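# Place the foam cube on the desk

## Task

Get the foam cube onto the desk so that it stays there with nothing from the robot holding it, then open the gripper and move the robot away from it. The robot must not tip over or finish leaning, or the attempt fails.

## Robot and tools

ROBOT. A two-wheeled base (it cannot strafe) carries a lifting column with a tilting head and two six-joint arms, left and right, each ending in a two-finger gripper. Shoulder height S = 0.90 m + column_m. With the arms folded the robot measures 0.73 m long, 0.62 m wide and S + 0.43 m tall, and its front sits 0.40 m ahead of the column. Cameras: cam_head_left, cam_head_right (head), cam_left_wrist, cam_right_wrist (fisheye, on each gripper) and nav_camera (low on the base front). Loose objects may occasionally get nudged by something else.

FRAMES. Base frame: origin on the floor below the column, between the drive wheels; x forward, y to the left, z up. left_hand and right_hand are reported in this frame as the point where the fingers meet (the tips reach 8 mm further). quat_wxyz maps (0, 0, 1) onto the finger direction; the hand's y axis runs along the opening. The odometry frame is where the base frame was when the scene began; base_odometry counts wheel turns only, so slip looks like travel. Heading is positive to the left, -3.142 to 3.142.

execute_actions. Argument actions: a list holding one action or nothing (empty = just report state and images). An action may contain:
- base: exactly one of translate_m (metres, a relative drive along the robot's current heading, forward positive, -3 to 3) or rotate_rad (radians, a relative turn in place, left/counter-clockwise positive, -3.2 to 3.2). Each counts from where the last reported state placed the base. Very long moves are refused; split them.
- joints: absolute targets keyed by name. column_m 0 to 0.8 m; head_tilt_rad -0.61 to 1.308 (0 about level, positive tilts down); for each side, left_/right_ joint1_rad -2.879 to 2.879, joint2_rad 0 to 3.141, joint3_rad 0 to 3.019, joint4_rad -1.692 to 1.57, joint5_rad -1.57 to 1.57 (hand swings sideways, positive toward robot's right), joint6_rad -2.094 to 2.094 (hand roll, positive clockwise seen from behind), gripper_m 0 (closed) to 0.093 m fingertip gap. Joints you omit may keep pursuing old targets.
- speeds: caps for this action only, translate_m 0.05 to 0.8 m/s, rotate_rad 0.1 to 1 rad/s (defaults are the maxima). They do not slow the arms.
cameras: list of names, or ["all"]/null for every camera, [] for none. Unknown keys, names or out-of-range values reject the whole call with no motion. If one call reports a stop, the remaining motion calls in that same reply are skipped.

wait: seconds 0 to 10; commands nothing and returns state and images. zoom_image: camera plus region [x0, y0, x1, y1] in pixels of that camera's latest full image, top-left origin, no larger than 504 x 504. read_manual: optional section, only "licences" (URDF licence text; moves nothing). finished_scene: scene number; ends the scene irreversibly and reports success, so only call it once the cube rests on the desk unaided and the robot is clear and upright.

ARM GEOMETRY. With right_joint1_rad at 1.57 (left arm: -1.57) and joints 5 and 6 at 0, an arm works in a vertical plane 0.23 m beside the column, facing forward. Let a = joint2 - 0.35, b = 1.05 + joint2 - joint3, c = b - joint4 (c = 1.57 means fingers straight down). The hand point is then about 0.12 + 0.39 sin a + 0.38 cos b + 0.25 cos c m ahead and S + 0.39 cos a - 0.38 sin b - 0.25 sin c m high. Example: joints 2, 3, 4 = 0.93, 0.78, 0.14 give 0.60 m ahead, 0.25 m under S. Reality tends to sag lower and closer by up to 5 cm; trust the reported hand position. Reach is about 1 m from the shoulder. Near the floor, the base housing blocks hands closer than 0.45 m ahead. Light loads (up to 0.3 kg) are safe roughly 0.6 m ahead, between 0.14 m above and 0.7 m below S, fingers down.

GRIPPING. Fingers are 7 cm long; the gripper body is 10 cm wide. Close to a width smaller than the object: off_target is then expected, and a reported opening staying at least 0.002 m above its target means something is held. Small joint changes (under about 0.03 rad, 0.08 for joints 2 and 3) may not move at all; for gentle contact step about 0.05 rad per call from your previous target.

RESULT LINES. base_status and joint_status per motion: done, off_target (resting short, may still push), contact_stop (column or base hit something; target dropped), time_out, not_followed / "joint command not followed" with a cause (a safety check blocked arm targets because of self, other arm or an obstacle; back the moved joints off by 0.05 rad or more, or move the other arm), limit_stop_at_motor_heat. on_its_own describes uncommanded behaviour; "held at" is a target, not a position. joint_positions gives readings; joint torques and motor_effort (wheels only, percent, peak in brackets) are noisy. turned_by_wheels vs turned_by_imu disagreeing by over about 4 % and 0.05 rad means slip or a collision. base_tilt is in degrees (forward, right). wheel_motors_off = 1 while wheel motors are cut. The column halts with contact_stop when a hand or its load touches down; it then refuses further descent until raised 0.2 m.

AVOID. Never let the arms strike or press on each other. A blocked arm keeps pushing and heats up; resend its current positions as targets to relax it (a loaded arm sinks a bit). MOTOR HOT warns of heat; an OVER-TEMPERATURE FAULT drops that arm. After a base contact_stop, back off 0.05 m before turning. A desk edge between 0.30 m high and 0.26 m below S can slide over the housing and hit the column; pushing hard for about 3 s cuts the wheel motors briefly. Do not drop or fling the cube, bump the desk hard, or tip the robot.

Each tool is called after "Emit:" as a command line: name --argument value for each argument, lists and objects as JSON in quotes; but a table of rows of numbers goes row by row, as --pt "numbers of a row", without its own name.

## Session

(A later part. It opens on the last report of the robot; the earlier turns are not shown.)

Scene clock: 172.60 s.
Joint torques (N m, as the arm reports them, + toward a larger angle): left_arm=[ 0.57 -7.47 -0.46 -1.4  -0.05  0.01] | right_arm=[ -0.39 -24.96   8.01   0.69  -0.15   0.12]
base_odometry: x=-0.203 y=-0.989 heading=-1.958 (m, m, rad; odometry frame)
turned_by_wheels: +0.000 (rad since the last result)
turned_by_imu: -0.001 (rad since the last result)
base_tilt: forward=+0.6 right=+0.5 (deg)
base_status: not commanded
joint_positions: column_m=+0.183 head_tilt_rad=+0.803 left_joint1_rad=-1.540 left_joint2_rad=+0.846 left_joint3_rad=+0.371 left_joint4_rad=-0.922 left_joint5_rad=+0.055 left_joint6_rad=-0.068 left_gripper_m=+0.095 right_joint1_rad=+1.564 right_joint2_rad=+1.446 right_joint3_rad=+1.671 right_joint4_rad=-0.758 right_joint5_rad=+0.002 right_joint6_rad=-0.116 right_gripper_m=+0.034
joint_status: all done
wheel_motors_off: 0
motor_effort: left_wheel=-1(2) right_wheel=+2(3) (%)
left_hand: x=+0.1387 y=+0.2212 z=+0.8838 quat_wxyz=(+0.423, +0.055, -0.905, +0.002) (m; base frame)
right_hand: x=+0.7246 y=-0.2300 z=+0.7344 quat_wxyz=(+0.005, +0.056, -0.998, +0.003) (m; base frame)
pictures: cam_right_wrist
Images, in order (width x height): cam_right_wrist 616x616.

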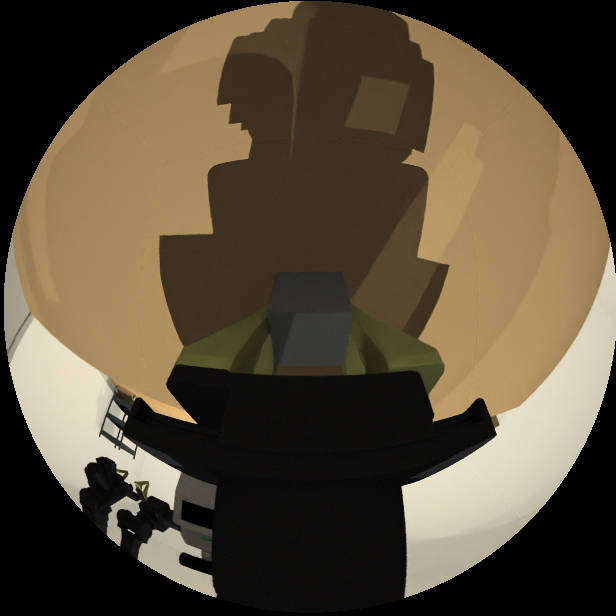

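Contact made. Release, lift, and retreat.

Emit:
execute_actions --actions '[{"joints": {"right_gripper_m": 0.08}}]' --cameras '[]'

Emit:
execute_actions --actions '[{"joints": {"column_m": 0.25}}]' --cameras '["cam_right_wrist"]'

Emit:
execute_actions --actions '[{"base": {"translate_m": -0.6}, "joints": {"column_m": 0.3}}]' --cameras '["cam_head_left", "cam_right_wrist"]'

Scene clock: 176.60 s.
Joint torques (N m, as the arm reports them, + toward a larger angle): left_arm=[ 0.58 -7.52 -0.47 -1.41 -0.05  0.  ] | right_arm=[ -0.39 -24.97   8.01   0.69  -0.15   0.12]
base_odometry: x=-0.203 y=-0.989 heading=-1.958 (m, m, rad; odometry frame)
turned_by_wheels: +0.000 (rad since the last result)
turned_by_imu: -0.002 (rad since the last result)
base_tilt: forward=+0.6 right=+0.4 (deg)
base_status: not commanded
joint_positions: column_m=+0.183 head_tilt_rad=+0.803 left_joint1_rad=-1.540 left_joint2_rad=+0.846 left_joint3_rad=+0.371 left_joint4_rad=-0.922 left_joint5_rad=+0.055 left_joint6_rad=-0.068 left_gripper_m=+0.095 right_joint1_rad=+1.564 right_joint2_rad=+1.446 right_joint3_rad=+1.671 right_joint4_rad=-0.758 right_joint5_rad=+0.002 right_joint6_rad=-0.116 right_gripper_m=+0.080
joint_status: all done
wheel_motors_off: 0
motor_effort: left_wheel=-1(2) right_wheel=+2(2) (%)
left_hand: x=+0.1387 y=+0.2212 z=+0.8838 quat_wxyz=(+0.423, +0.055, -0.905, +0.002) (m; base frame)
right_hand: x=+0.7246 y=-0.2300 z=+0.7344 quat_wxyz=(+0.005, +0.056, -0.998, +0.003) (m; base frame)
pictures: none
No camera images: the call's "cameras" was empty. Leave "cameras" out to get every camera's image.

Scene clock: 178.07 s.
Joint torques (N m, as the arm reports them, + toward a larger angle): left_arm=[ 0.57 -7.64 -0.49 -1.42 -0.05  0.  ] | right_arm=[ -0.43 -24.82   8.02   0.68  -0.15   0.12]
base_odometry: x=-0.203 y=-0.989 heading=-1.958 (m, m, rad; odometry frame)
turned_by_wheels: +0.000 (rad since the last result)
turned_by_imu: -0.001 (rad since the last result)
base_tilt: forward=+0.6 right=+0.4 (deg)
base_status: not commanded
joint_positions: column_m=+0.250 head_tilt_rad=+0.803 left_joint1_rad=-1.540 left_joint2_rad=+0.846 left_joint3_rad=+0.371 left_joint4_rad=-0.922 left_joint5_rad=+0.055 left_joint6_rad=-0.068 left_gripper_m=+0.095 right_joint1_rad=+1.564 right_joint2_rad=+1.446 right_joint3_rad=+1.671 right_joint4_rad=-0.758 right_joint5_rad=+0.002 right_joint6_rad=-0.116 right_gripper_m=+0.080
joint_status: all done
wheel_motors_off: 0
motor_effort: left_wheel=-2(2) right_wheel=+2(3) (%)
left_hand: x=+0.1387 y=+0.2212 z=+0.9506 quat_wxyz=(+0.423, +0.055, -0.905, +0.002) (m; base frame)
right_hand: x=+0.7246 y=-0.2300 z=+0.8013 quat_wxyz=(+0.005, +0.056, -0.998, +0.003) (m; base frame)
pictures: cam_right_wrist
Images, in order (width x height): cam_right_wrist 616x616.

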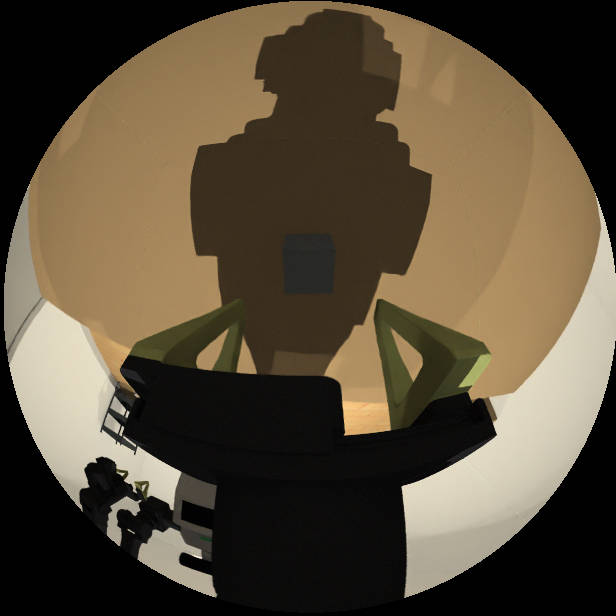

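Scene clock: 180.73 s.
Joint torques (N m, as the arm reports them, + toward a larger angle): left_arm=[ 0.59 -7.39 -0.28 -1.47 -0.05  0.01] | right_arm=[ -0.56 -24.85   8.04   0.71  -0.15   0.12]
base_odometry: x=+0.023 y=-0.433 heading=-1.959 (m, m, rad; odometry frame)
turned_by_wheels: -0.001 (rad since the last result)
turned_by_imu: -0.003 (rad since the last result)
base_tilt: forward=+0.5 right=+0.4 (deg)
base_status: done
joint_positions: column_m=+0.300 head_tilt_rad=+0.803 left_joint1_rad=-1.540 left_joint2_rad=+0.846 left_joint3_rad=+0.368 left_joint4_rad=-0.922 left_joint5_rad=+0.055 left_joint6_rad=-0.068 left_gripper_m=+0.095 right_joint1_rad=+1.566 right_joint2_rad=+1.446 right_joint3_rad=+1.671 right_joint4_rad=-0.758 right_joint5_rad=+0.002 right_joint6_rad=-0.116 right_gripper_m=+0.080
joint_status: all done
wheel_motors_off: 0
motor_effort: left_wheel=-1(28) right_wheel=+0(51) (%)
left_hand: x=+0.1370 y=+0.2212 z=+1.0012 quat_wxyz=(+0.424, +0.055, -0.904, +0.002) (m; base frame)
right_hand: x=+0.7245 y=-0.2290 z=+0.8512 quat_wxyz=(+0.005, +0.057, -0.998, +0.003) (m; base frame)
pictures: cam_head_left, cam_right_wrist
Images, in order (width x height): cam_head_left 896x504, cam_right_wrist 616x616.

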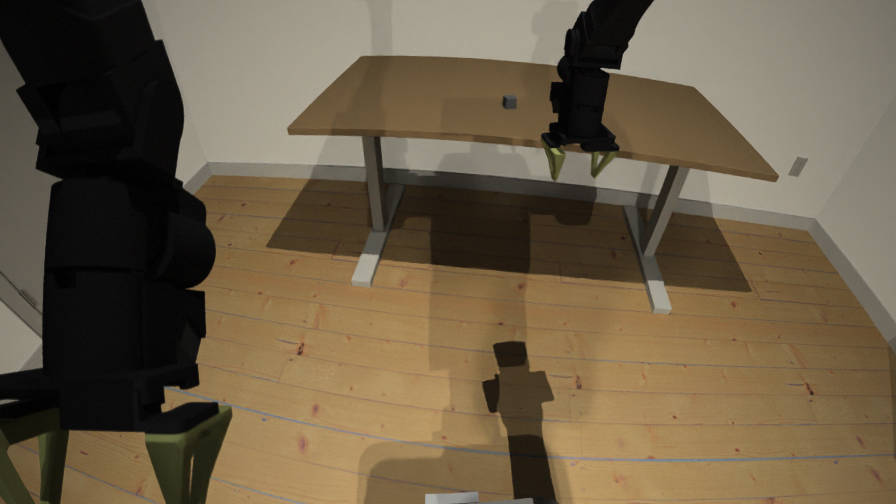

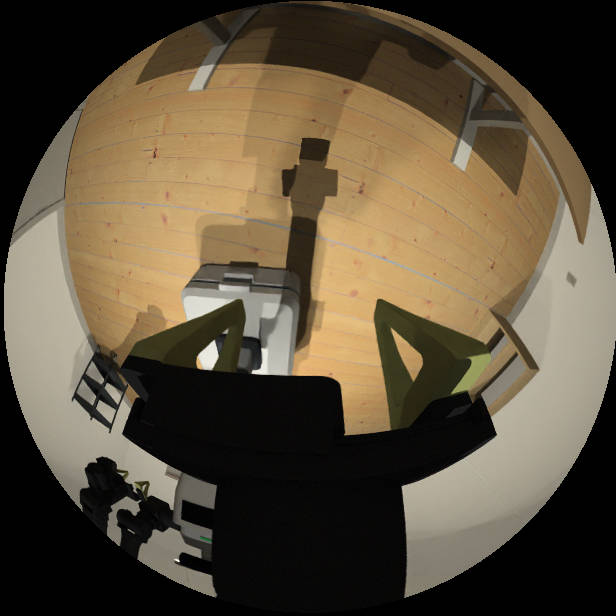

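The cube is on the desk and the robot is clear.

Emit:
finished_scene --scene 1

The scene is finished: the task was done.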